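# Transfer the 96-well plate from nest N1 to bench spot B1

## Task

Pick up the 96-well plate from plate nest N1 and set it down on bench spot B1 with its long side running along the taped outline and the whole plate inside it; then open the gripper and pull the hand away from the plate.

## Robot and tools

Robot and frame. There are two six-joint arms, left_arm and right_arm, each ending in a two-finger parallel gripper. All poses are reported in one scene frame whose origin sits on the table surface midway between the arms. +x points away from the robots over the table, +z points up, and +y points toward left_arm. The base of left_arm is at (0, +0.297, 0) m and that of right_arm at (-0.028, -0.297, 0) m. The arm names do not match the left and right sides of camera images. Looking from behind the arms, N1 is the left nest (the +y side) and B1 is the right bench spot (the -y side).

Gripper axes. Each gripper has its own axes: the fingers extend along its +z and close together along its y. The reported end_effector_position is the point between the finger pads, about 1 cm short of the fingertips.

execute_actions(actions). actions is a list of actions. Each action is a list of 1 to 15 rows. Each row is one control step of 1/30 s. If an action has fewer than 15 rows, its last row is repeated to fill 15 steps, so an action always lasts 0.5 s. A row is a single flat list for both arms together: 14 numbers, each from -1 to 1. The first seven are left_arm's dx, dy, dz, rx, ry, rz, opening. The last seven are the same for right_arm. You must send both halves even if only one arm moves.

The six motion numbers are an offset, not a pose. They are measured in that gripper's own axes, from its measured pose when the action began. For the first action of a call, the starting pose is the one in the most recent result. Every row in an action is measured from that same start, so rows do not add up. A value of 1.0 means 0.6 m of travel or 180 degrees of turn. rx, ry and rz together form one rotation vector. The opening is an absolute setting, not an offset: +1 is fully open (0.094 m) and -1 is closed. An empty list moves nothing and just returns the current state and images.

Stiffness. A row may carry 12 extra numbers from 0 to 1. These scale the gain of each joint: left_arm's six joints first, then right_arm's six, in Joint positions order. A scale stays in force until you send a new one.

move(target, speed, blocking). target is one row laid out exactly as above. Its offsets are measured from the pose in the latest result that shows one. Each gripper follows a straight path, and both paths finish at the same time, lasting 0.5 to 10 s. A path is cut off at 10 s even if the target has not been reached. speed is the top speed in m/s, from 0.002 to 0.5, default 0.25. Rotation may run up to twice that figure in rad/s. The opening is applied when the move starts. The paths do not steer around objects or around the other arm. With blocking=false the call returns after 0.5 s while the arm keeps going. Until a result shows the move has ended, further moves and action rows are rejected, so call wait or stop first.

The result has a move: line giving the outcome: done, off_target, moving, held or fault. If only one arm is named, the other finished normally. limits=paced means the commanded pose was clipped. limits=held means a safety check blocked some steps; the arm may then surge faster than the speed you set. A faster move, or a target set deeper past a contact, strikes or presses harder.

wait(seconds): 0 to 10. Lets time pass while each arm holds its last command, and returns early if a running move ends. stop(): brakes a running move; a fast arm needs space to stop, and the fingers continue moving. zoom_image(camera, region): camera is cam_low (672x504), cam_left_wrist or cam_right_wrist (each 504x504). region is [x0, y0, x1, y1] in pixels from the top-left corner, at most 504 by 504. read_manual only returns licence text. finished_scene(scene) ends the current scene for good. Call it only after the plate is resting in B1, released, and the hand is clear.

Reading results. The state line gives each gripper's end_effector_position in metres and its quat_wxyz, in the scene frame. These can be somewhat off, more so at long reach. grip_measured is the finger opening on the same -1 to 1 scale as your command. The last entry of Joint positions is the opening in metres. Hand target lines show where the controller is currently driving each gripper. A pose unreachable line means the clearance check altered or refused that arm's command. FAULT, MOTOR HOT and OVER-TEMPERATURE FAULT lines report stops and heating.

Control behaviour. At each step a command is limited to within 70 mm and 16 degrees of the current measured pose. A distant target therefore needs several actions. After an action ends, an arm goes no farther than its last clipped pose. Arms tend to end about a centimetre or more low, and sending zeros lets them keep sinking. To hold a height, aim back at the wanted pose in your first call, send zeros after that, and raise the aim if the arm still sags. Moves of only a few mm may not move the hand at all. Joint ranges in rad, from base to wrist: waist -2.880 to 2.880, shoulder 0 to 3.142, elbow 0 to 3.019, wrist pitch -1.693 to 1.571, wrist yaw -1.571 to 1.571, wrist roll -2.094 to 2.094.

Gripping. To hold the plate, keep commanding an opening about 0.03 below grip_measured. A smaller gap gives a gentler grip. Each finger pushes at most roughly 50 to 62 N. Readings may be off by about 1 mm of opening.

Avoid these. Do not let the plate fall more than a few millimetres. Do not knock anything off the table, and do not let the arms collide or push on each other. Avoid slamming or pressing hard into the table or the plate. Holding a load heats the motors; at 100 °C the arm lets go and drops. Camera calibration (K, distortion, T_world_to_cam) is given per camera. cam_low sits near (1.23, -0.10, 0.13) m and looks back toward the robots.

Each tool is called after ">>>" as a command line: name --argument value for each argument, lists and objects as JSON in quotes; but a table of rows of numbers goes row by row, as --pt "numbers of a row", without its own name.

## Session

>>> execute_actions --actions '[]'

Scene clock: 0.00 s.
left_arm: end_effector_position=(+0.0973, +0.9924, +0.3858) grip_measured=+1.000 end_effector_quat_wxyz=(+0.053, -0.259, +0.936, +0.231) | right_arm: end_effector_position=(+0.2407, -0.3499, +0.1024) grip_measured=+1.000 end_effector_quat_wxyz=(+0.105, -0.157, +0.978, -0.092)
Joint positions: left_arm=[ 1.408  2.01   2.443 -1.533 -0.094  0.892  0.094] | right_arm=[-0.117  0.948  0.577 -0.946  0.118 -0.453  0.094]
Joint velocities: left_arm=[-0.005 -0.024 -0.022 -0.012 -0.022 -0.022  0.   ] | right_arm=[-0.015 -0.005  0.007 -0.007  0.022  0.051  0.   ]
Motor temperatures (°C, as the motors report them): left_arm=[21 23 27 20 23 22] | right_arm=[24 23 26 22 24 23]
Hand target (left_arm): +0.098, +0.996, +0.389; +0.056, -0.259, +0.935, +0.237
Hand target (right_arm): +0.248, -0.351, +0.109; +0.113, -0.157, +0.977, -0.094
Joint stiffness scale: left_arm=[1. 1. 1. 1. 1. 1.] | right_arm=[1. 1. 1. 1. 1. 1.]
camera_calibration (this result's frames):
cam_left_wrist: T_world_to_cam=[[0.515868, -0.750077, -0.413841, 0.859786], [-0.678443, -0.652671, 0.337246, 0.58859], [-0.523063, 0.106793, -0.845577, 0.394673], [0, 0, 0, 1]] pos_world=[0.162227, 0.986913, 0.491041]
cam_right_wrist: T_world_to_cam=[[0.276589, -0.937314, 0.211994, -0.410019], [-0.898055, -0.173589, 0.404183, 0.120337], [-0.342046, -0.302175, -0.889772, 0.195112], [0, 0, 0, 1]] pos_world=[0.288214, -0.304469, 0.211888]

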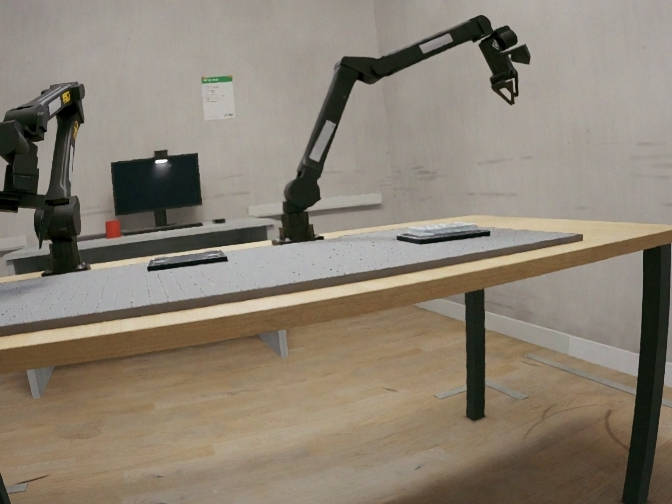

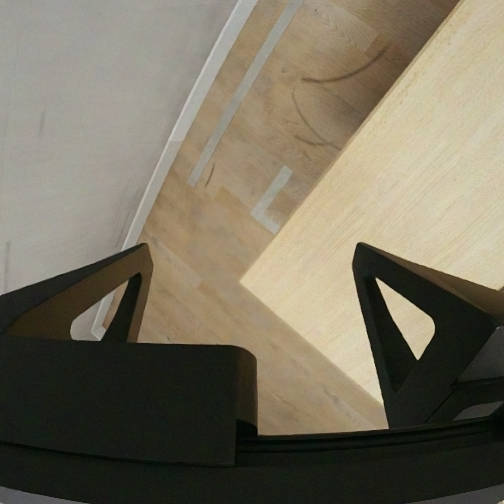

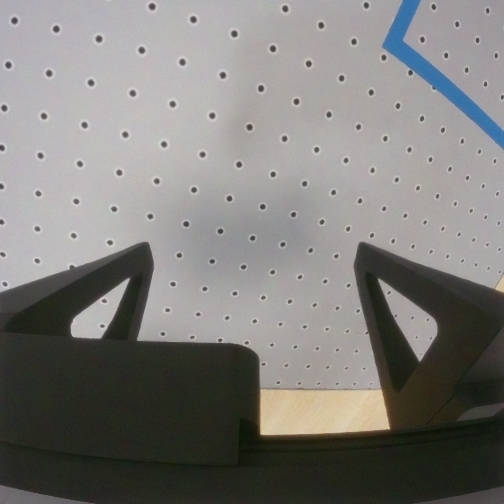

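>>> move --target '[0.05,-1,-0.12,0.156,-0.098,0.657,1,-0.078,-0.473,-0.107,0.007,0.104,0.597,1]' --speed 0.4

Scene clock: 9.83 s.
left_arm: end_effector_position=(+0.3912, +0.4973, +0.2106) grip_measured=+1.000 end_effector_quat_wxyz=(+0.005, +0.706, +0.708, +0.020) | right_arm: end_effector_position=(+0.3432, -0.5817, +0.2214) grip_measured=+1.000 end_effector_quat_wxyz=(-0.009, +0.699, +0.715, -0.003)
Joint positions: left_arm=[ 0.471  1.471  1.319 -1.377 -0.003  2.042  0.094] | right_arm=[-0.649  1.58   1.471 -1.481  0.004  0.898  0.094]
Joint velocities: left_arm=[-0.005 -0.015  0.012 -0.007  0.007  0.007  0.   ] | right_arm=[-0.015  0.005 -0.002  0.007 -0.007 -0.007  0.   ]
Motor temperatures (°C, as the motors report them): left_arm=[21 26 30 20 23 22] | right_arm=[24 23 30 22 24 23]
Hand target (left_arm): +0.387, +0.496, +0.203; -0.000, +0.709, +0.705, +0.005
Hand target (right_arm): +0.352, -0.590, +0.229; -0.004, +0.706, +0.708, -0.001
Off the commanded pose (left_arm): 0.018 m, 2 deg.
Off the commanded pose (right_arm): 0.016 m, 2 deg.
Joint stiffness scale: left_arm=[1. 1. 1. 1. 1. 1.] | right_arm=[1. 1. 1. 1. 1. 1.]
move: off_target (left_arm, right_arm)
camera_calibration (this result's frames):
cam_left_wrist: T_world_to_cam=[[-0.998838, -0.00842919, -0.0474579, 0.410853], [-0.035369, 0.797084, 0.602831, -0.504507], [0.0327465, 0.603809, -0.796456, -0.0217534], [0, 0, 0, 1]] pos_world=[0.393244, 0.418733, 0.306305]
cam_right_wrist: T_world_to_cam=[[-0.999755, -0.0098366, 0.0198165, 0.339178], [0.00346224, 0.815118, 0.579285, 0.351015], [-0.0218509, 0.579212, -0.814884, 0.652254], [0, 0, 0, 1]] pos_world=[0.352132, -0.660575, 0.321453]

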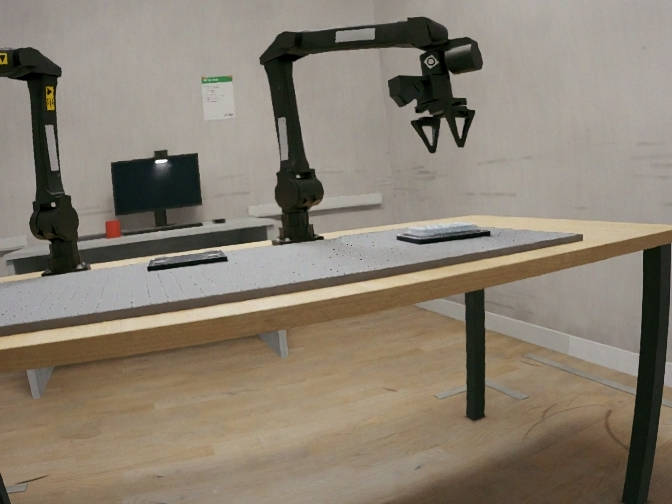

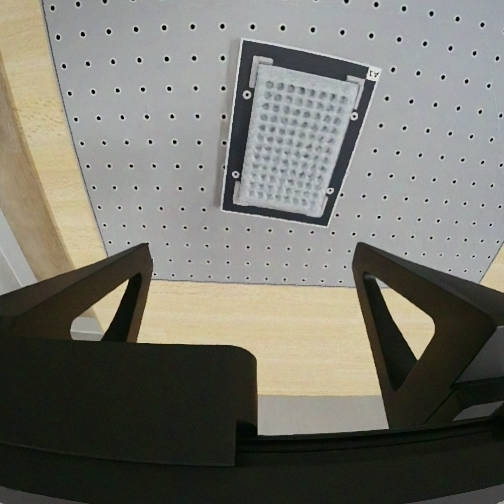

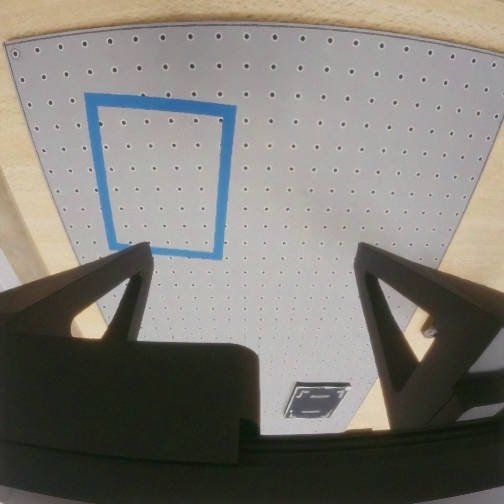

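>>> move --target '[-0.008,-0.048,0.215,0.011,0.016,-0.95,1,0.7,0.11,0.03,0.003,-0.009,-0.945,1]' --speed 0.5

Scene clock: 23.17 s.
left_arm: end_effector_position=(+0.3712, +0.4901, +0.0889) grip_measured=+1.000 end_effector_quat_wxyz=(+0.004, -0.641, +0.767, -0.001) | right_arm: end_effector_position=(+0.3813, -0.1664, +0.2000) grip_measured=+1.000 end_effector_quat_wxyz=(-0.015, -0.647, +0.763, +0.002)
Joint positions: left_arm=[ 0.479  1.539  1.059 -1.082 -0.    -0.911  0.094] | right_arm=[ 0.315  1.496  1.319 -1.423  0.009 -1.094  0.094]
Joint velocities: left_arm=[-0.005 -0.005  0.007 -0.002  0.022 -0.037  0.   ] | right_arm=[-0.005 -0.015 -0.002  0.007 -0.007 -0.022  0.   ]
Motor temperatures (°C, as the motors report them): left_arm=[21 26 31 20 23 22] | right_arm=[24 24 33 22 24 23]
Hand target (left_arm): +0.369, +0.495, +0.080; +0.000, -0.650, +0.760, +0.000
Hand target (right_arm): +0.399, -0.161, +0.209; +0.002, -0.651, +0.759, -0.005
Off the commanded pose (left_arm): 0.011 m, 1 deg.
Off the commanded pose (right_arm): 0.020 m, 2 deg.
Joint stiffness scale: left_arm=[1. 1. 1. 1. 1. 1.] | right_arm=[1. 1. 1. 1. 1. 1.]
move: off_target (left_arm, right_arm)
camera_calibration (this result's frames):
cam_left_wrist: T_world_to_cam=[[0.985378, -0.170303, -0.00511231, -0.275982], [-0.135597, -0.802031, 0.581688, 0.396676], [-0.103164, -0.572489, -0.813396, 0.514795], [0, 0, 0, 1]] pos_world=[0.378843, 0.56586, 0.18658]
cam_right_wrist: T_world_to_cam=[[0.984303, -0.175331, -0.0201723, -0.394222], [-0.129834, -0.796781, 0.590155, -0.194758], [-0.119545, -0.578272, -0.807038, 0.238223], [0, 0, 0, 1]] pos_world=[0.391226, -0.0865412, 0.29924]

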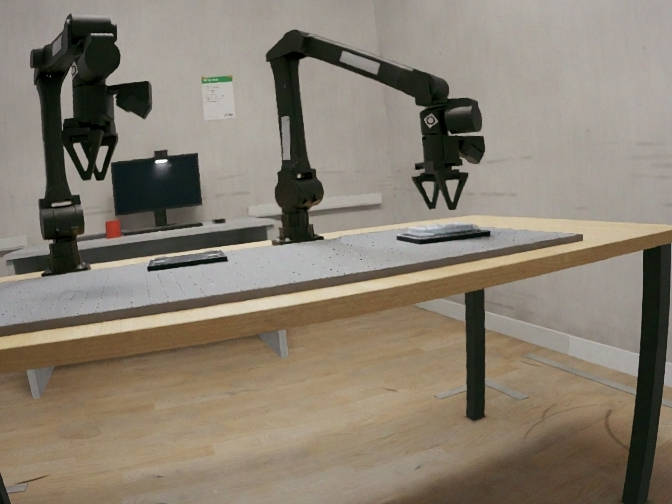

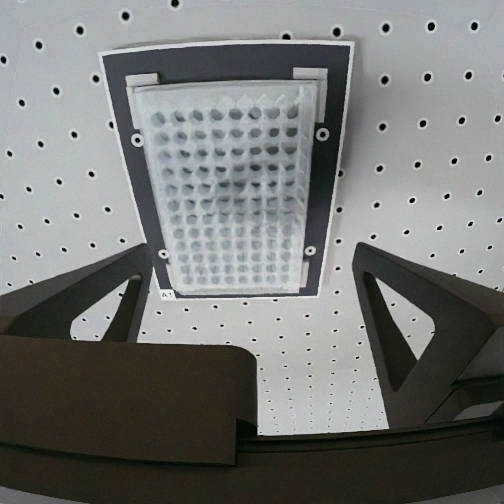

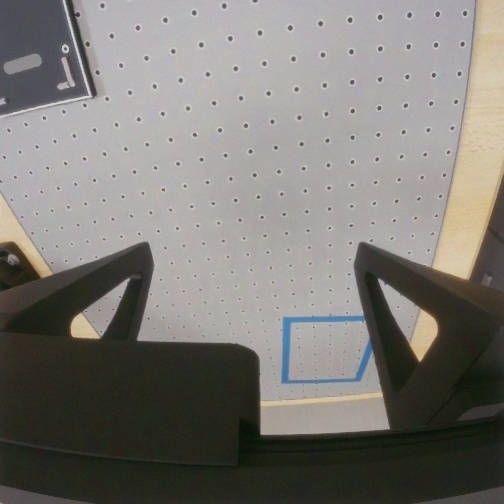

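>>> move --target '[-0.004,0.021,0.052,0,0,-0.012,1,0,0,0,0,0,0,1]' --speed 0.1

Scene clock: 25.43 s.
left_arm: end_effector_position=(+0.3620, +0.4902, +0.0657) grip_measured=+1.000 end_effector_quat_wxyz=(+0.008, -0.648, +0.762, -0.001) | right_arm: end_effector_position=(+0.3813, -0.1664, +0.2000) grip_measured=+1.000 end_effector_quat_wxyz=(-0.015, -0.648, +0.762, +0.002)
Joint positions: left_arm=[ 0.49   1.547  0.998 -1.006 -0.    -0.918  0.094] | right_arm=[ 0.315  1.496  1.319 -1.423  0.009 -1.096  0.094]
Joint velocities: left_arm=[ 0.015 -0.005  0.002 -0.002 -0.037 -0.007  0.   ] | right_arm=[-0.005  0.005  0.007 -0.002  0.051  0.066  0.   ]
Motor temperatures (°C, as the motors report them): left_arm=[21 26 31 20 23 22] | right_arm=[24 25 34 22 24 23]
Hand target (left_arm): +0.360, +0.495, +0.057; +0.004, -0.656, +0.755, -0.001
Hand target (right_arm): +0.381, -0.166, +0.200; -0.015, -0.647, +0.763, +0.002
Off the commanded pose (left_arm): 0.010 m, 1 deg.
Off the commanded pose (right_arm): 0.000 m, 0 deg.
Joint stiffness scale: left_arm=[1. 1. 1. 1. 1. 1.] | right_arm=[1. 1. 1. 1. 1. 1.]
move: done
camera_calibration (this result's frames):
cam_left_wrist: T_world_to_cam=[[0.988171, -0.153357, 0.000407154, -0.276615], [-0.125338, -0.806093, 0.578363, 0.407525], [-0.0883676, -0.571572, -0.815779, 0.489316], [0, 0, 0, 1]] pos_world=[0.367661, 0.565762, 0.163589]
cam_right_wrist: T_world_to_cam=[[0.984701, -0.173078, -0.0202216, -0.393989], [-0.127987, -0.797111, 0.590113, -0.195508], [-0.118254, -0.578496, -0.807068, 0.237699], [0, 0, 0, 1]] pos_world=[0.391047, -0.0865245, 0.299244]

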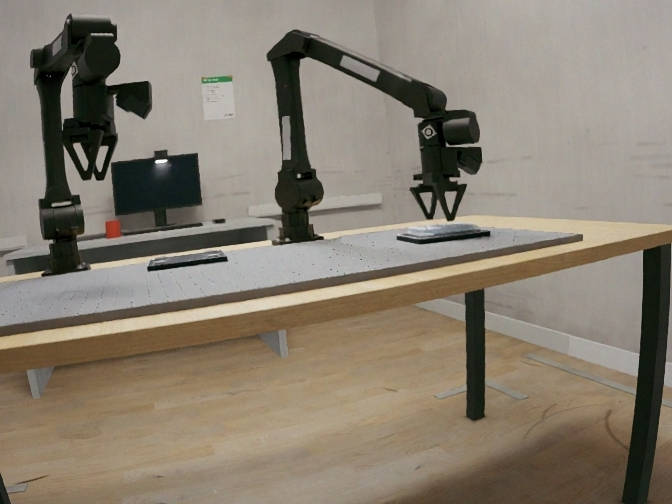

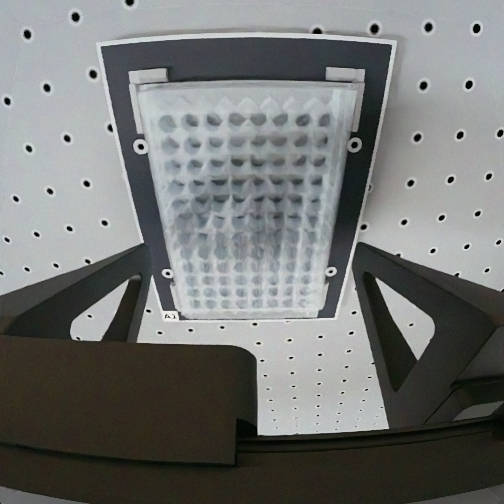

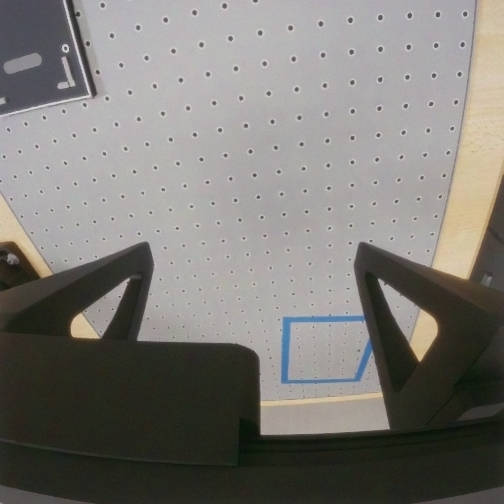

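>>> move --target '[0.004,0.007,0.05,-0.003,0.003,0,1,0,0,0,0,0,0,1]' --speed 0.05

>>> zoom_image --camera "cam_low" --region '[380,180,500,260]'

Scene clock: 30.40 s.
left_arm: end_effector_position=(+0.3586, +0.4884, +0.0428) grip_measured=+1.000 end_effector_quat_wxyz=(+0.004, -0.648, +0.762, -0.001) | right_arm: end_effector_position=(+0.3813, -0.1664, +0.2000) grip_measured=+1.000 end_effector_quat_wxyz=(-0.015, -0.648, +0.762, +0.002)
Joint positions: left_arm=[ 0.49   1.578  0.964 -0.949 -0.    -0.918  0.094] | right_arm=[ 0.315  1.496  1.319 -1.423  0.009 -1.096  0.094]
Joint velocities: left_arm=[ 0.005 -0.005  0.002 -0.002 -0.007  0.037  0.   ] | right_arm=[ 0.005 -0.015 -0.012 -0.007 -0.022  0.007  0.   ]
Motor temperatures (°C, as the motors report them): left_arm=[21 26 31 20 23 22] | right_arm=[24 25 33 22 24 23]
Hand target (left_arm): +0.358, +0.489, +0.035; +0.001, -0.648, +0.762, -0.001
Hand target (right_arm): +0.381, -0.166, +0.200; -0.015, -0.648, +0.762, +0.002
Off the commanded pose (left_arm): 0.007 m, 0 deg.
Off the commanded pose (right_arm): 0.000 m, 0 deg.
Joint stiffness scale: left_arm=[1. 1. 1. 1. 1. 1.] | right_arm=[1. 1. 1. 1. 1. 1.]
move: done
camera_calibration (this result's frames):
cam_left_wrist: T_world_to_cam=[[0.988212, -0.152989, -0.00568299, -0.273474], [-0.12113, -0.804047, 0.582096, 0.416182], [-0.0936238, -0.574546, -0.8131, 0.472568], [0, 0, 0, 1]] pos_world=[0.364906, 0.564303, 0.140433]
cam_right_wrist: T_world_to_cam=[[0.984701, -0.173078, -0.0202216, -0.393989], [-0.127987, -0.797111, 0.590113, -0.195508], [-0.118254, -0.578496, -0.807068, 0.237699], [0, 0, 0, 1]] pos_world=[0.391047, -0.0865245, 0.299244]

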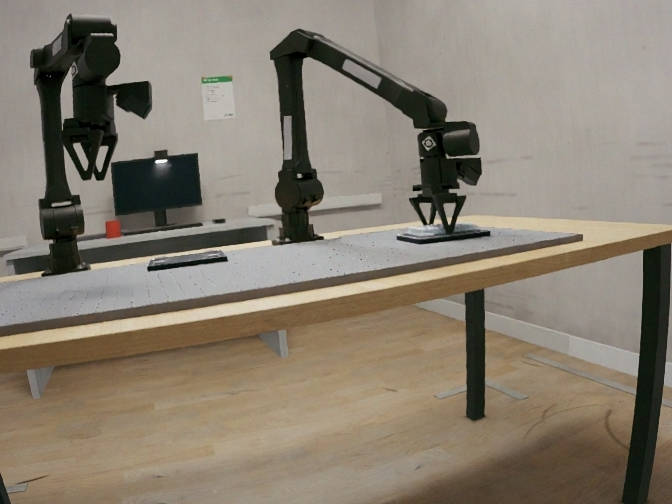

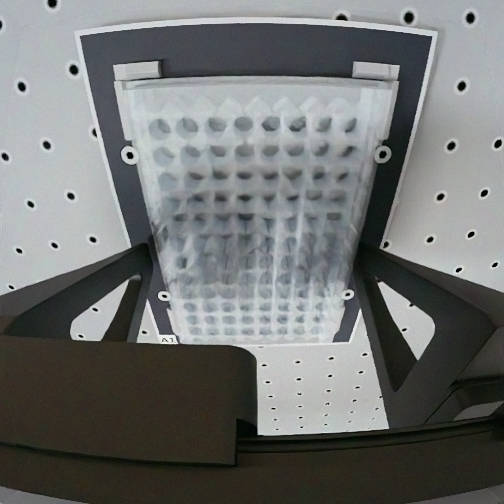

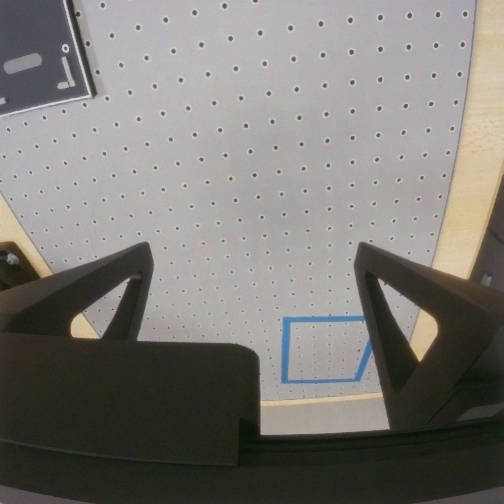

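Region (380, 180, 500, 260) of cam_low's 672x504 image, scaled by 4.200, with more detail than that image has.

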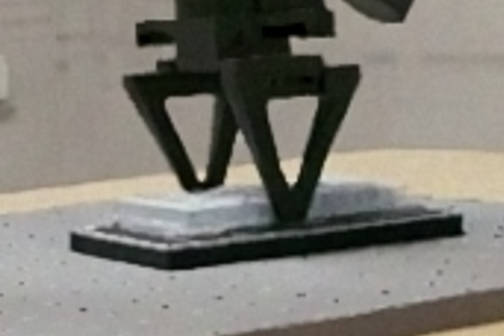

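>>> move --target '[0,0,0,0,0,0,0.69,0,0,0,0,0,0,1]'

>>> move --target '[-0.012,-0.016,-0.09,0.004,-0.004,0,0.69,0,0,0,0,0,0,1]' --speed 0.06

>>> zoom_image --camera "cam_low" --region '[380,180,500,260]'

Scene clock: 34.37 s.
left_arm: end_effector_position=(+0.3596, +0.4880, +0.0433) grip_measured=+0.745 end_effector_quat_wxyz=(+0.005, -0.649, +0.761, -0.003) | right_arm: end_effector_position=(+0.3813, -0.1664, +0.2000) grip_measured=+1.000 end_effector_quat_wxyz=(-0.015, -0.648, +0.762, +0.002)
Joint positions: left_arm=[ 0.489  1.577  0.964 -0.946  0.003 -0.92   0.082] | right_arm=[ 0.315  1.496  1.319 -1.423  0.009 -1.096  0.094]
Joint velocities: left_arm=[ 0.005 -0.015  0.002 -0.002 -0.037  0.037  0.001] | right_arm=[-0.024 -0.005 -0.002  0.002  0.051  0.037  0.   ]
Motor temperatures (°C, as the motors report them): left_arm=[21 26 31 20 23 22] | right_arm=[24 25 33 22 24 23]
Hand target (left_arm): +0.359, +0.488, +0.043; +0.004, -0.648, +0.762, -0.001
Hand target (right_arm): +0.381, -0.166, +0.200; -0.015, -0.648, +0.762, +0.002
Off the commanded pose (left_arm): 0.001 m, 0 deg.
Off the commanded pose (right_arm): 0.000 m, 0 deg.
Joint stiffness scale: left_arm=[1. 1. 1. 1. 1. 1.] | right_arm=[1. 1. 1. 1. 1. 1.]
move: done
camera_calibration (this result's frames):
cam_left_wrist: T_world_to_cam=[[0.988396, -0.1519, -0.000334143, -0.275393], [-0.123252, -0.803265, 0.582731, 0.416115], [-0.0887853, -0.575927, -0.812665, 0.47174], [0, 0, 0, 1]] pos_world=[0.365367, 0.564106, 0.140792]
cam_right_wrist: T_world_to_cam=[[0.984701, -0.173078, -0.0202216, -0.393989], [-0.127987, -0.797111, 0.590113, -0.195508], [-0.118254, -0.578496, -0.807068, 0.237699], [0, 0, 0, 1]] pos_world=[0.391047, -0.0865245, 0.299244]

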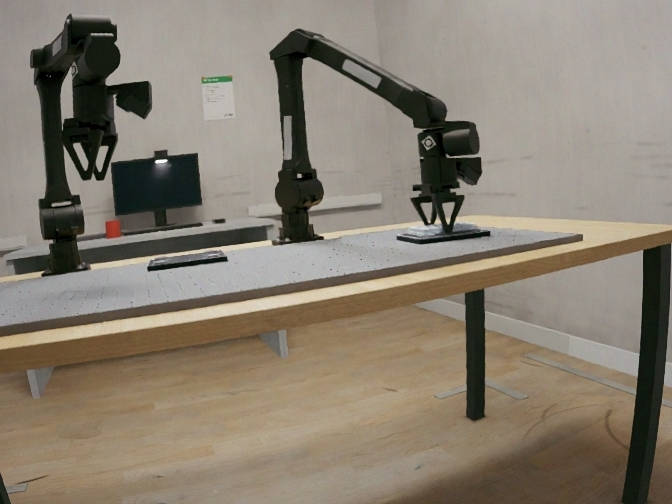

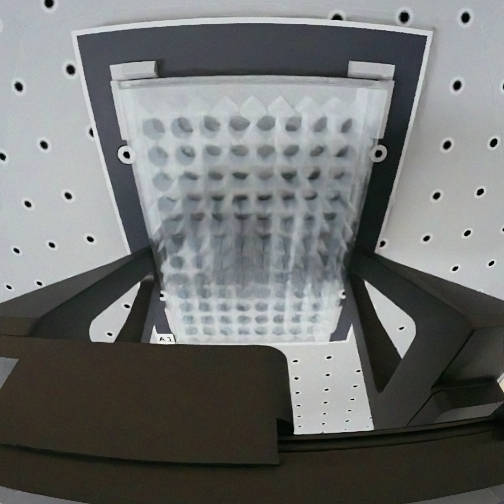

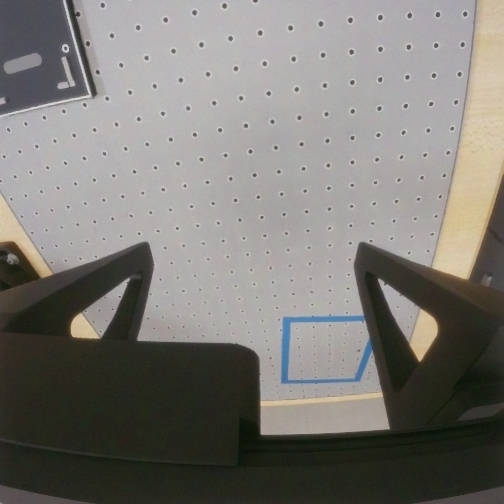

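Scene clock: 35.63 s.
left_arm: end_effector_position=(+0.3559, +0.4862, +0.0820) grip_measured=+0.745 end_effector_quat_wxyz=(-0.002, -0.649, +0.761, -0.001) | right_arm: end_effector_position=(+0.3813, -0.1664, +0.2000) grip_measured=+1.000 end_effector_quat_wxyz=(-0.015, -0.648, +0.762, +0.002)
Joint positions: left_arm=[ 0.489  1.517  1.013 -1.069  0.003 -0.92   0.082] | right_arm=[ 0.315  1.496  1.319 -1.423  0.009 -1.096  0.094]
Joint velocities: left_arm=[-0.005 -0.005 -0.022  0.032  0.051  0.051  0.001] | right_arm=[-0.005  0.005 -0.017 -0.007 -0.022 -0.066  0.   ]
Motor temperatures (°C, as the motors report them): left_arm=[21 26 31 20 23 22] | right_arm=[24 25 33 22 24 23]
Hand target (left_arm): +0.368, +0.493, +0.098; +0.015, -0.649, +0.761, -0.003
Hand target (right_arm): +0.381, -0.166, +0.200; -0.015, -0.648, +0.762, +0.002
Off the commanded pose (left_arm): 0.022 m, 2 deg.
Off the commanded pose (right_arm): 0.000 m, 0 deg.
Joint stiffness scale: left_arm=[1. 1. 1. 1. 1. 1.] | right_arm=[1. 1. 1. 1. 1. 1.]
move: off_target (left_arm)
camera_calibration (this result's frames):
cam_left_wrist: T_world_to_cam=[[0.988371, -0.151559, -0.0123845, -0.271118], [-0.115243, -0.799693, 0.589245, 0.386487], [-0.0992092, -0.580965, -0.80786, 0.507543], [0, 0, 0, 1]] pos_world=[0.362858, 0.562846, 0.17893]
cam_right_wrist: T_world_to_cam=[[0.984701, -0.173078, -0.0202216, -0.393989], [-0.127987, -0.797111, 0.590113, -0.195508], [-0.118254, -0.578496, -0.807068, 0.237699], [0, 0, 0, 1]] pos_world=[0.391047, -0.0865245, 0.299244]

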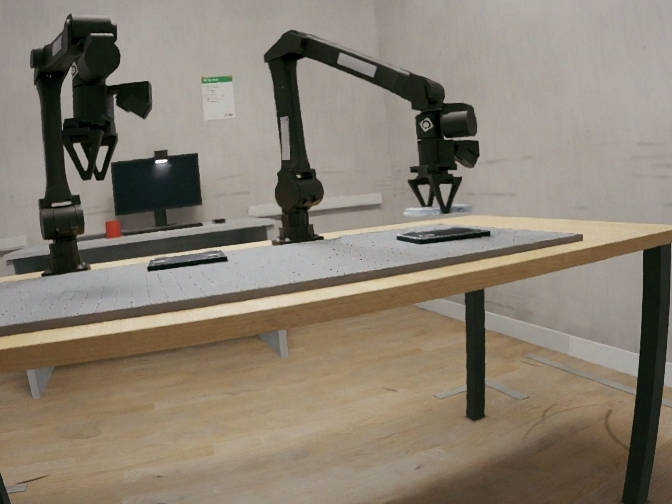

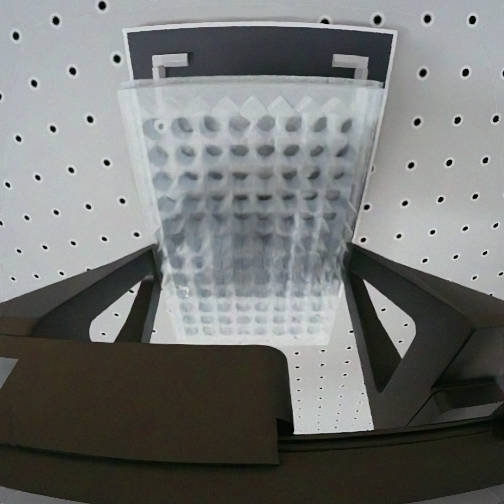

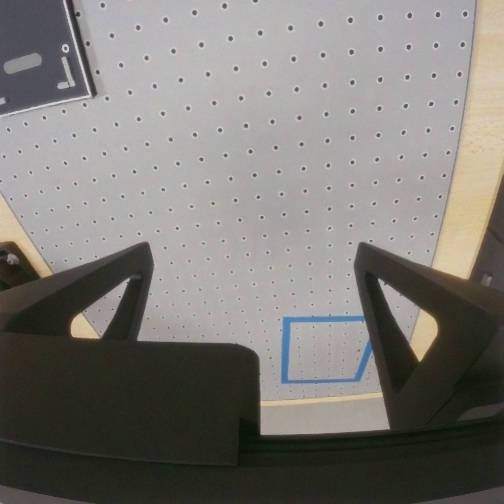

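Region (380, 180, 500, 260) of cam_low's 672x504 image, scaled by 4.200, with more detail than that image has.

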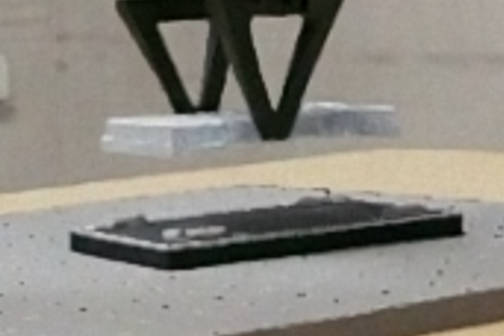

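>>> move --target '[0.53,-0.165,0,0.004,0,0,0.69,0,0,0,0,0,0,1]' --speed 0.3

Scene clock: 39.90 s.
left_arm: end_effector_position=(+0.3910, +0.1583, +0.0767) grip_measured=+0.745 end_effector_quat_wxyz=(-0.002, -0.642, +0.766, +0.005) | right_arm: end_effector_position=(+0.3813, -0.1664, +0.2000) grip_measured=+1.000 end_effector_quat_wxyz=(-0.015, -0.648, +0.762, +0.002)
Joint positions: left_arm=[-0.342  1.558  1.045 -1.069 -0.001 -1.734  0.082] | right_arm=[ 0.315  1.496  1.319 -1.423  0.009 -1.096  0.094]
Joint velocities: left_arm=[-0.005  0.005 -0.002 -0.002  0.022 -0.051  0.   ] | right_arm=[-0.005 -0.005  0.007 -0.017  0.037  0.022  0.   ]
Motor temperatures (°C, as the motors report them): left_arm=[21 26 32 20 23 22] | right_arm=[24 25 33 22 24 23]
Hand target (left_arm): +0.408, +0.156, +0.085; +0.006, -0.649, +0.761, -0.006
Hand target (right_arm): +0.381, -0.166, +0.200; -0.015, -0.648, +0.762, +0.002
Off the commanded pose (left_arm): 0.014 m, 2 deg.
Off the commanded pose (right_arm): 0.000 m, 0 deg.
Joint stiffness scale: left_arm=[1. 1. 1. 1. 1. 1.] | right_arm=[1. 1. 1. 1. 1. 1.]
move: off_target (left_arm)
camera_calibration (this result's frames):
cam_left_wrist: T_world_to_cam=[[0.985512, -0.168005, -0.0232591, -0.351047], [-0.123072, -0.802721, 0.583517, 0.135468], [-0.116704, -0.5722, -0.811768, 0.322041], [0, 0, 0, 1]] pos_world=[0.400217, 0.234037, 0.17421]
cam_right_wrist: T_world_to_cam=[[0.984701, -0.173078, -0.0202216, -0.393989], [-0.127987, -0.797111, 0.590113, -0.195508], [-0.118254, -0.578496, -0.807068, 0.237699], [0, 0, 0, 1]] pos_world=[0.391047, -0.0865245, 0.299244]

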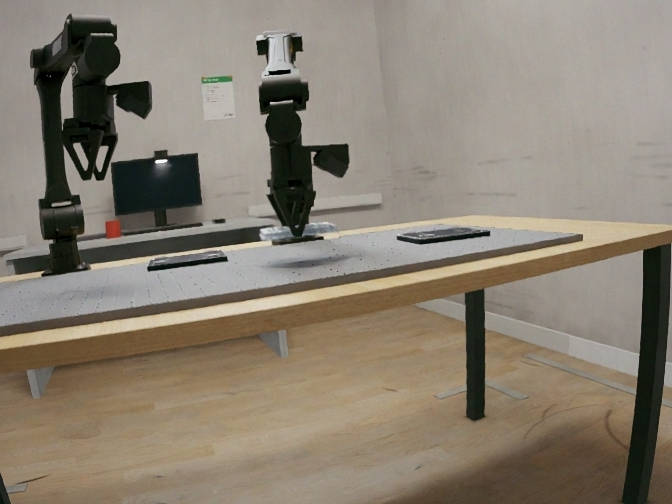

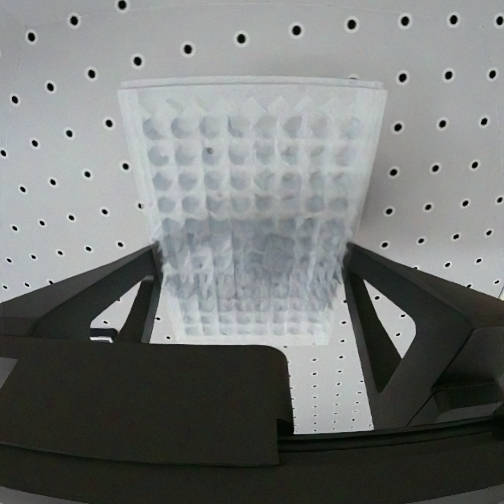

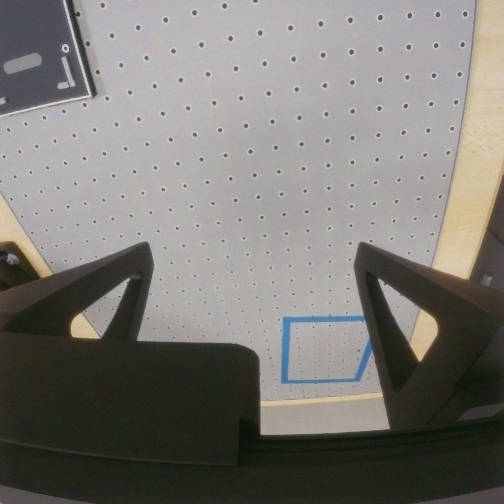

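>>> move --target '[0,0,0.087,0.005,0,0,0.69,0,0,0,0,0,0,1]' --speed 0.045

>>> zoom_image --camera "cam_low" --region '[240,200,360,290]'

Scene clock: 44.10 s.
left_arm: end_effector_position=(+0.3913, +0.1584, +0.0315) grip_measured=+0.745 end_effector_quat_wxyz=(+0.003, -0.643, +0.766, -0.003) | right_arm: end_effector_position=(+0.3813, -0.1664, +0.2000) grip_measured=+1.000 end_effector_quat_wxyz=(-0.015, -0.648, +0.762, +0.002)
Joint positions: left_arm=[-0.342  1.615  0.974 -0.921 -0.002 -1.737  0.082] | right_arm=[ 0.315  1.496  1.319 -1.423  0.009 -1.096  0.094]
Joint velocities: left_arm=[-0.015  0.005 -0.007  0.007 -0.051  0.022 -0.001] | right_arm=[-0.005 -0.015  0.002  0.022 -0.095 -0.022  0.   ]
Motor temperatures (°C, as the motors report them): left_arm=[21 26 33 20 23 22] | right_arm=[24 25 33 22 24 23]
Hand target (left_arm): +0.391, +0.158, +0.024; +0.003, -0.642, +0.766, -0.001
Hand target (right_arm): +0.381, -0.166, +0.200; -0.015, -0.648, +0.762, +0.002
Off the commanded pose (left_arm): 0.007 m, 0 deg.
Off the commanded pose (right_arm): 0.000 m, 0 deg.
Joint stiffness scale: left_arm=[1. 1. 1. 1. 1. 1.] | right_arm=[1. 1. 1. 1. 1. 1.]
move: done
camera_calibration (this result's frames):
cam_left_wrist: T_world_to_cam=[[0.986215, -0.165454, -0.00245434, -0.353736], [-0.132654, -0.799398, 0.585975, 0.165022], [-0.0989137, -0.577571, -0.810326, 0.279284], [0, 0, 0, 1]] pos_world=[0.398375, 0.234698, 0.128744]
cam_right_wrist: T_world_to_cam=[[0.984701, -0.173078, -0.0202216, -0.393989], [-0.127987, -0.797111, 0.590113, -0.195508], [-0.118254, -0.578496, -0.807068, 0.237699], [0, 0, 0, 1]] pos_world=[0.391047, -0.0865245, 0.299244]

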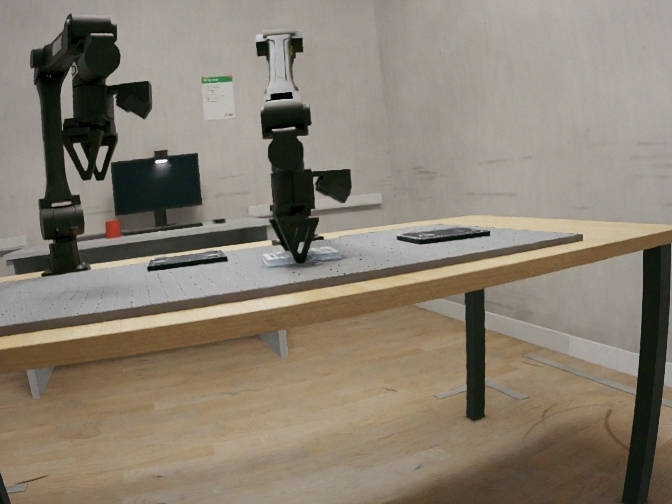

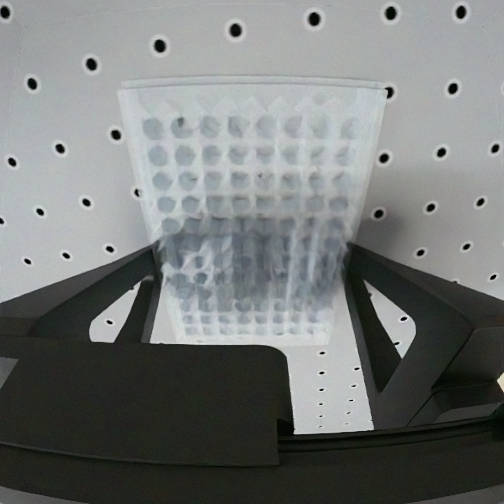

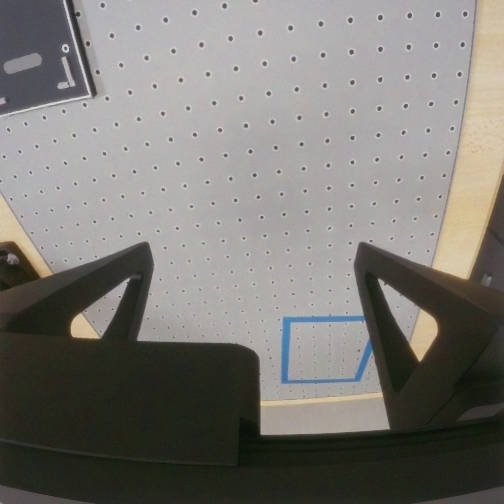

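Region (240, 200, 360, 290) of cam_low's 672x504 image, scaled by 4.200, with more detail than that image has; it fills the top 378 rows of this view, and the rest is white.

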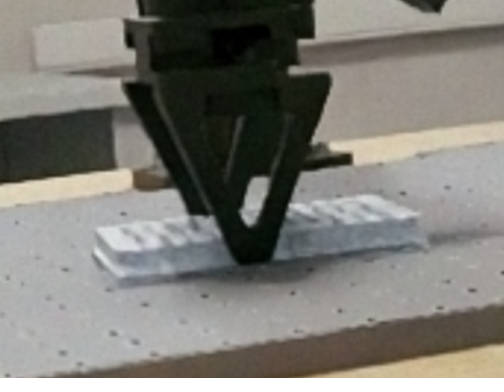

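>>> move --target '[0,0,0,0,0,0,1,0,0,0,0,0,0,1]'

>>> move --target '[0,-0.025,-0.14,0.006,0,0,1,0,0,0,0,0,0,1]' --speed 0.12

>>> move --target '[-0.72,0.3,-0.12,0,0,0,1,-0.575,0.062,0.18,0.011,-0.012,0,1]' --speed 0.35

Scene clock: 48.70 s.
left_arm: end_effector_position=(+0.3913, +0.1584, +0.0315) grip_measured=+1.000 end_effector_quat_wxyz=(+0.003, -0.643, +0.766, -0.003) | right_arm: end_effector_position=(+0.3813, -0.1664, +0.2000) grip_measured=+1.000 end_effector_quat_wxyz=(-0.015, -0.648, +0.762, +0.002)
Joint positions: left_arm=[-0.342  1.615  0.974 -0.921 -0.002 -1.737  0.094] | right_arm=[ 0.315  1.496  1.319 -1.423  0.009 -1.096  0.094]
Joint velocities: left_arm=[-0.015 -0.015  0.012  0.002  0.037 -0.081  0.   ] | right_arm=[ 0.005  0.015 -0.022  0.007 -0.007 -0.066  0.   ]
Motor temperatures (°C, as the motors report them): left_arm=[21 26 32 20 23 22] | right_arm=[24 25 33 22 24 23]
Hand target (left_arm): +0.391, +0.158, +0.032; +0.003, -0.643, +0.766, -0.003
Hand target (right_arm): +0.381, -0.166, +0.200; -0.015, -0.648, +0.762, +0.002
Off the commanded pose (left_arm): 0.000 m, 0 deg.
Off the commanded pose (right_arm): 0.000 m, 0 deg.
Joint stiffness scale: left_arm=[1. 1. 1. 1. 1. 1.] | right_arm=[1. 1. 1. 1. 1. 1.]
move: done
camera_calibration (this result's frames):
cam_left_wrist: T_world_to_cam=[[0.986215, -0.165454, -0.00245434, -0.353736], [-0.132654, -0.799398, 0.585975, 0.165022], [-0.0989137, -0.577571, -0.810326, 0.279284], [0, 0, 0, 1]] pos_world=[0.398375, 0.234698, 0.128744]
cam_right_wrist: T_world_to_cam=[[0.984701, -0.173078, -0.0202216, -0.393989], [-0.127987, -0.797111, 0.590113, -0.195508], [-0.118254, -0.578496, -0.807068, 0.237699], [0, 0, 0, 1]] pos_world=[0.391047, -0.0865245, 0.299244]

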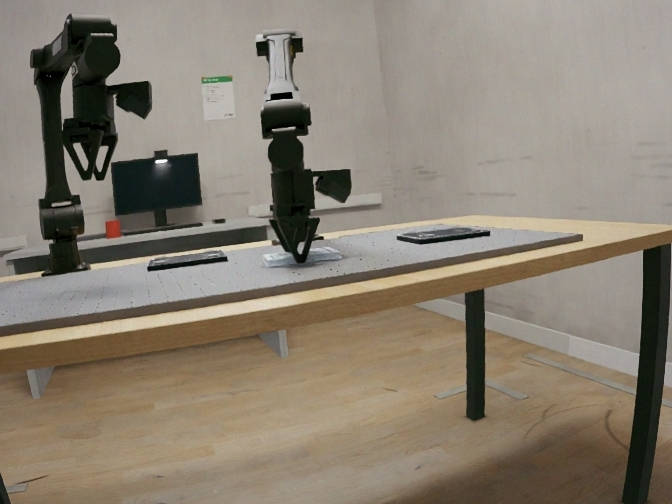

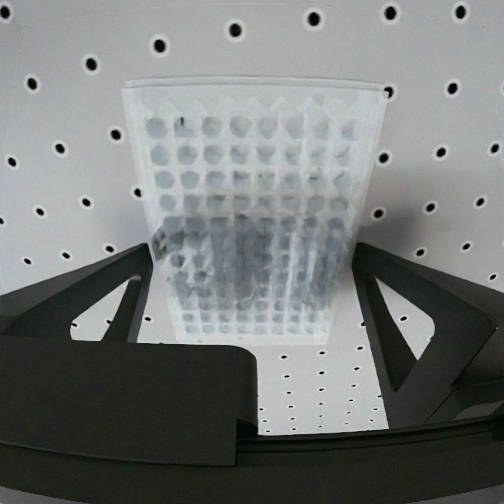

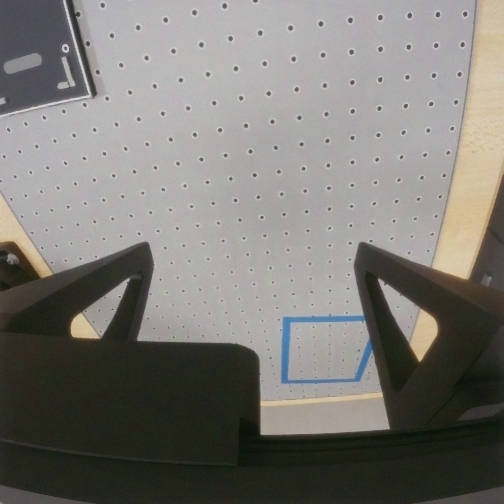

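Scene clock: 49.77 s.
left_arm: end_effector_position=(+0.3922, +0.1583, +0.1035) grip_measured=+1.000 end_effector_quat_wxyz=(+0.003, -0.643, +0.766, -0.001) | right_arm: end_effector_position=(+0.3813, -0.1664, +0.2000) grip_measured=+1.000 end_effector_quat_wxyz=(-0.015, -0.648, +0.762, +0.002)
Joint positions: left_arm=[-0.342  1.516  1.076 -1.125 -0.003 -1.737  0.094] | right_arm=[ 0.315  1.496  1.319 -1.423  0.009 -1.096  0.094]
Joint velocities: left_arm=[-0.005 -0.005 -0.012 -0.002  0.037  0.022  0.   ] | right_arm=[ 0.005 -0.005 -0.012  0.002 -0.007 -0.037  0.   ]
Motor temperatures (°C, as the motors report them): left_arm=[21 27 33 20 23 22] | right_arm=[24 25 33 22 24 23]
Hand target (left_arm): +0.404, +0.157, +0.116; +0.009, -0.643, +0.765, -0.011
Hand target (right_arm): +0.381, -0.166, +0.200; -0.015, -0.648, +0.762, +0.002
Off the commanded pose (left_arm): 0.018 m, 1 deg.
Off the commanded pose (right_arm): 0.000 m, 0 deg.
Joint stiffness scale: left_arm=[1. 1. 1. 1. 1. 1.] | right_arm=[1. 1. 1. 1. 1. 1.]
move: off_target (left_arm)
camera_calibration (this result's frames):
cam_left_wrist: T_world_to_cam=[[0.986202, -0.165436, -0.00601446, -0.354023], [-0.130765, -0.800774, 0.584518, 0.12249], [-0.101516, -0.575667, -0.811358, 0.338504], [0, 0, 0, 1]] pos_world=[0.399519, 0.234384, 0.200921]
cam_right_wrist: T_world_to_cam=[[0.984701, -0.173078, -0.0202216, -0.393989], [-0.127987, -0.797111, 0.590113, -0.195508], [-0.118254, -0.578496, -0.807068, 0.237699], [0, 0, 0, 1]] pos_world=[0.391047, -0.0865245, 0.299244]

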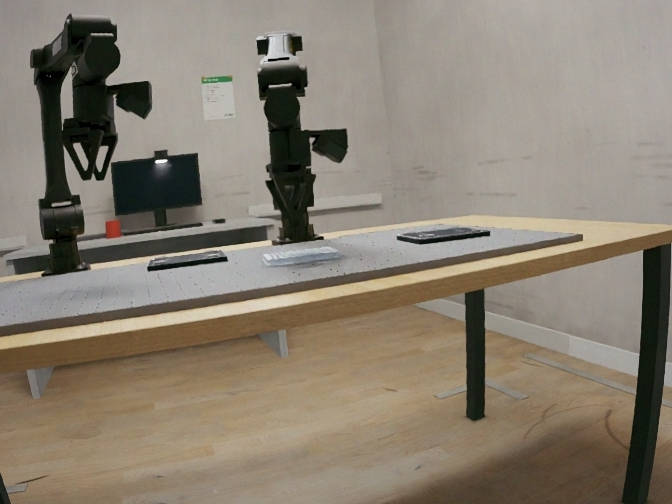

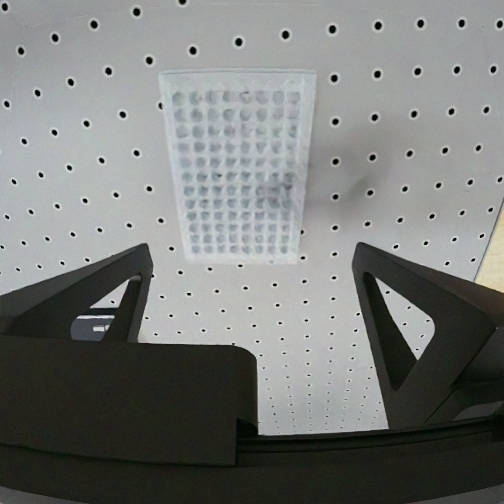

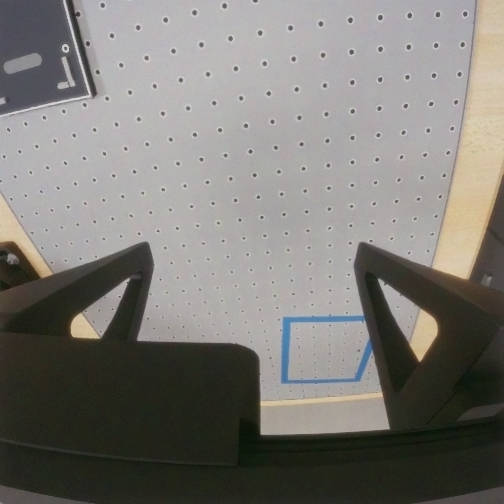

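Scene clock: 51.77 s.
left_arm: end_effector_position=(+0.2703, +0.6087, +0.1616) grip_measured=+1.000 end_effector_quat_wxyz=(-0.009, -0.650, +0.760, -0.002) | right_arm: end_effector_position=(+0.3845, +0.1722, +0.0831) grip_measured=+1.000 end_effector_quat_wxyz=(+0.004, -0.654, +0.756, +0.000)
Joint positions: left_arm=[ 0.856  1.468  1.185 -1.306  0.    -0.558  0.094] | right_arm=[ 0.852  2.048  1.766 -1.281  0.001 -0.576  0.094]
Joint velocities: left_arm=[-0.005 -0.005 -0.022 -0.017 -0.051  0.007  0.   ] | right_arm=[-0.005  0.015  0.002  0.002 -0.022 -0.037  0.   ]
Motor temperatures (°C, as the motors report them): left_arm=[21 26 33 20 23 22] | right_arm=[24 26 33 22 24 23]
Hand target (left_arm): +0.280, +0.615, +0.172; -0.002, -0.643, +0.766, -0.001
Hand target (right_arm): +0.396, +0.179, +0.089; +0.013, -0.647, +0.762, -0.000
Off the commanded pose (left_arm): 0.024 m, 2 deg.
Off the commanded pose (right_arm): 0.014 m, 1 deg.
Joint stiffness scale: left_arm=[1. 1. 1. 1. 1. 1.] | right_arm=[1. 1. 1. 1. 1. 1.]
move: off_target (left_arm, right_arm)
camera_calibration (this result's frames):
cam_left_wrist: T_world_to_cam=[[0.988812, -0.147607, -0.0215329, -0.16807], [-0.105443, -0.793747, 0.599039, 0.419795], [-0.105514, -0.590066, -0.80043, 0.640628], [0, 0, 0, 1]] pos_world=[0.278049, 0.686415, 0.257686]
cam_right_wrist: T_world_to_cam=[[0.987769, -0.155765, 0.00699204, -0.347383], [-0.132132, -0.812405, 0.567925, 0.149828], [-0.0827827, -0.561903, -0.82305, 0.324386], [0, 0, 0, 1]] pos_world=[0.389785, 0.249884, 0.184324]

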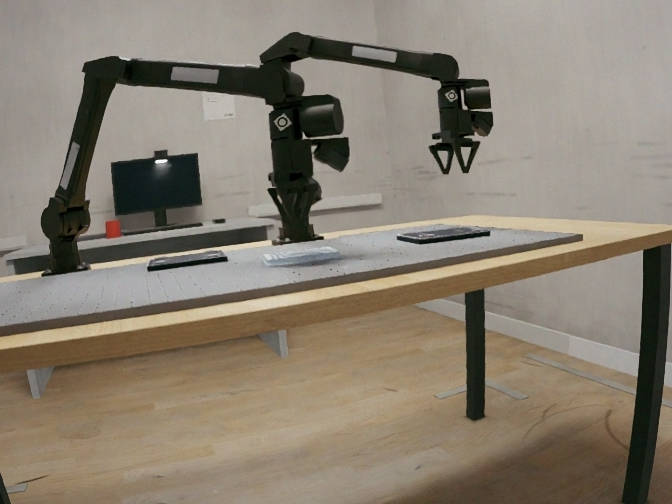

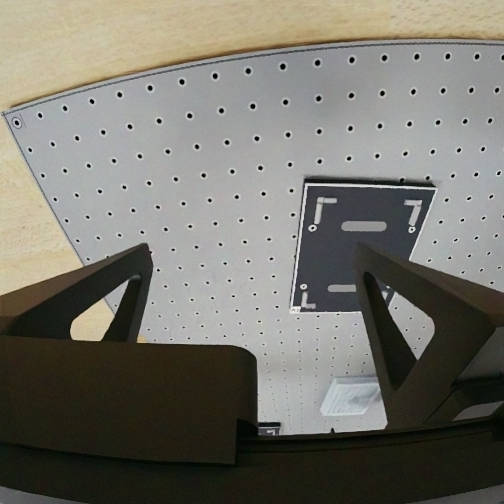

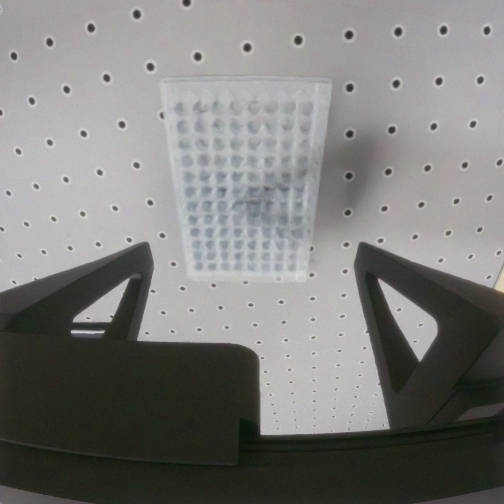

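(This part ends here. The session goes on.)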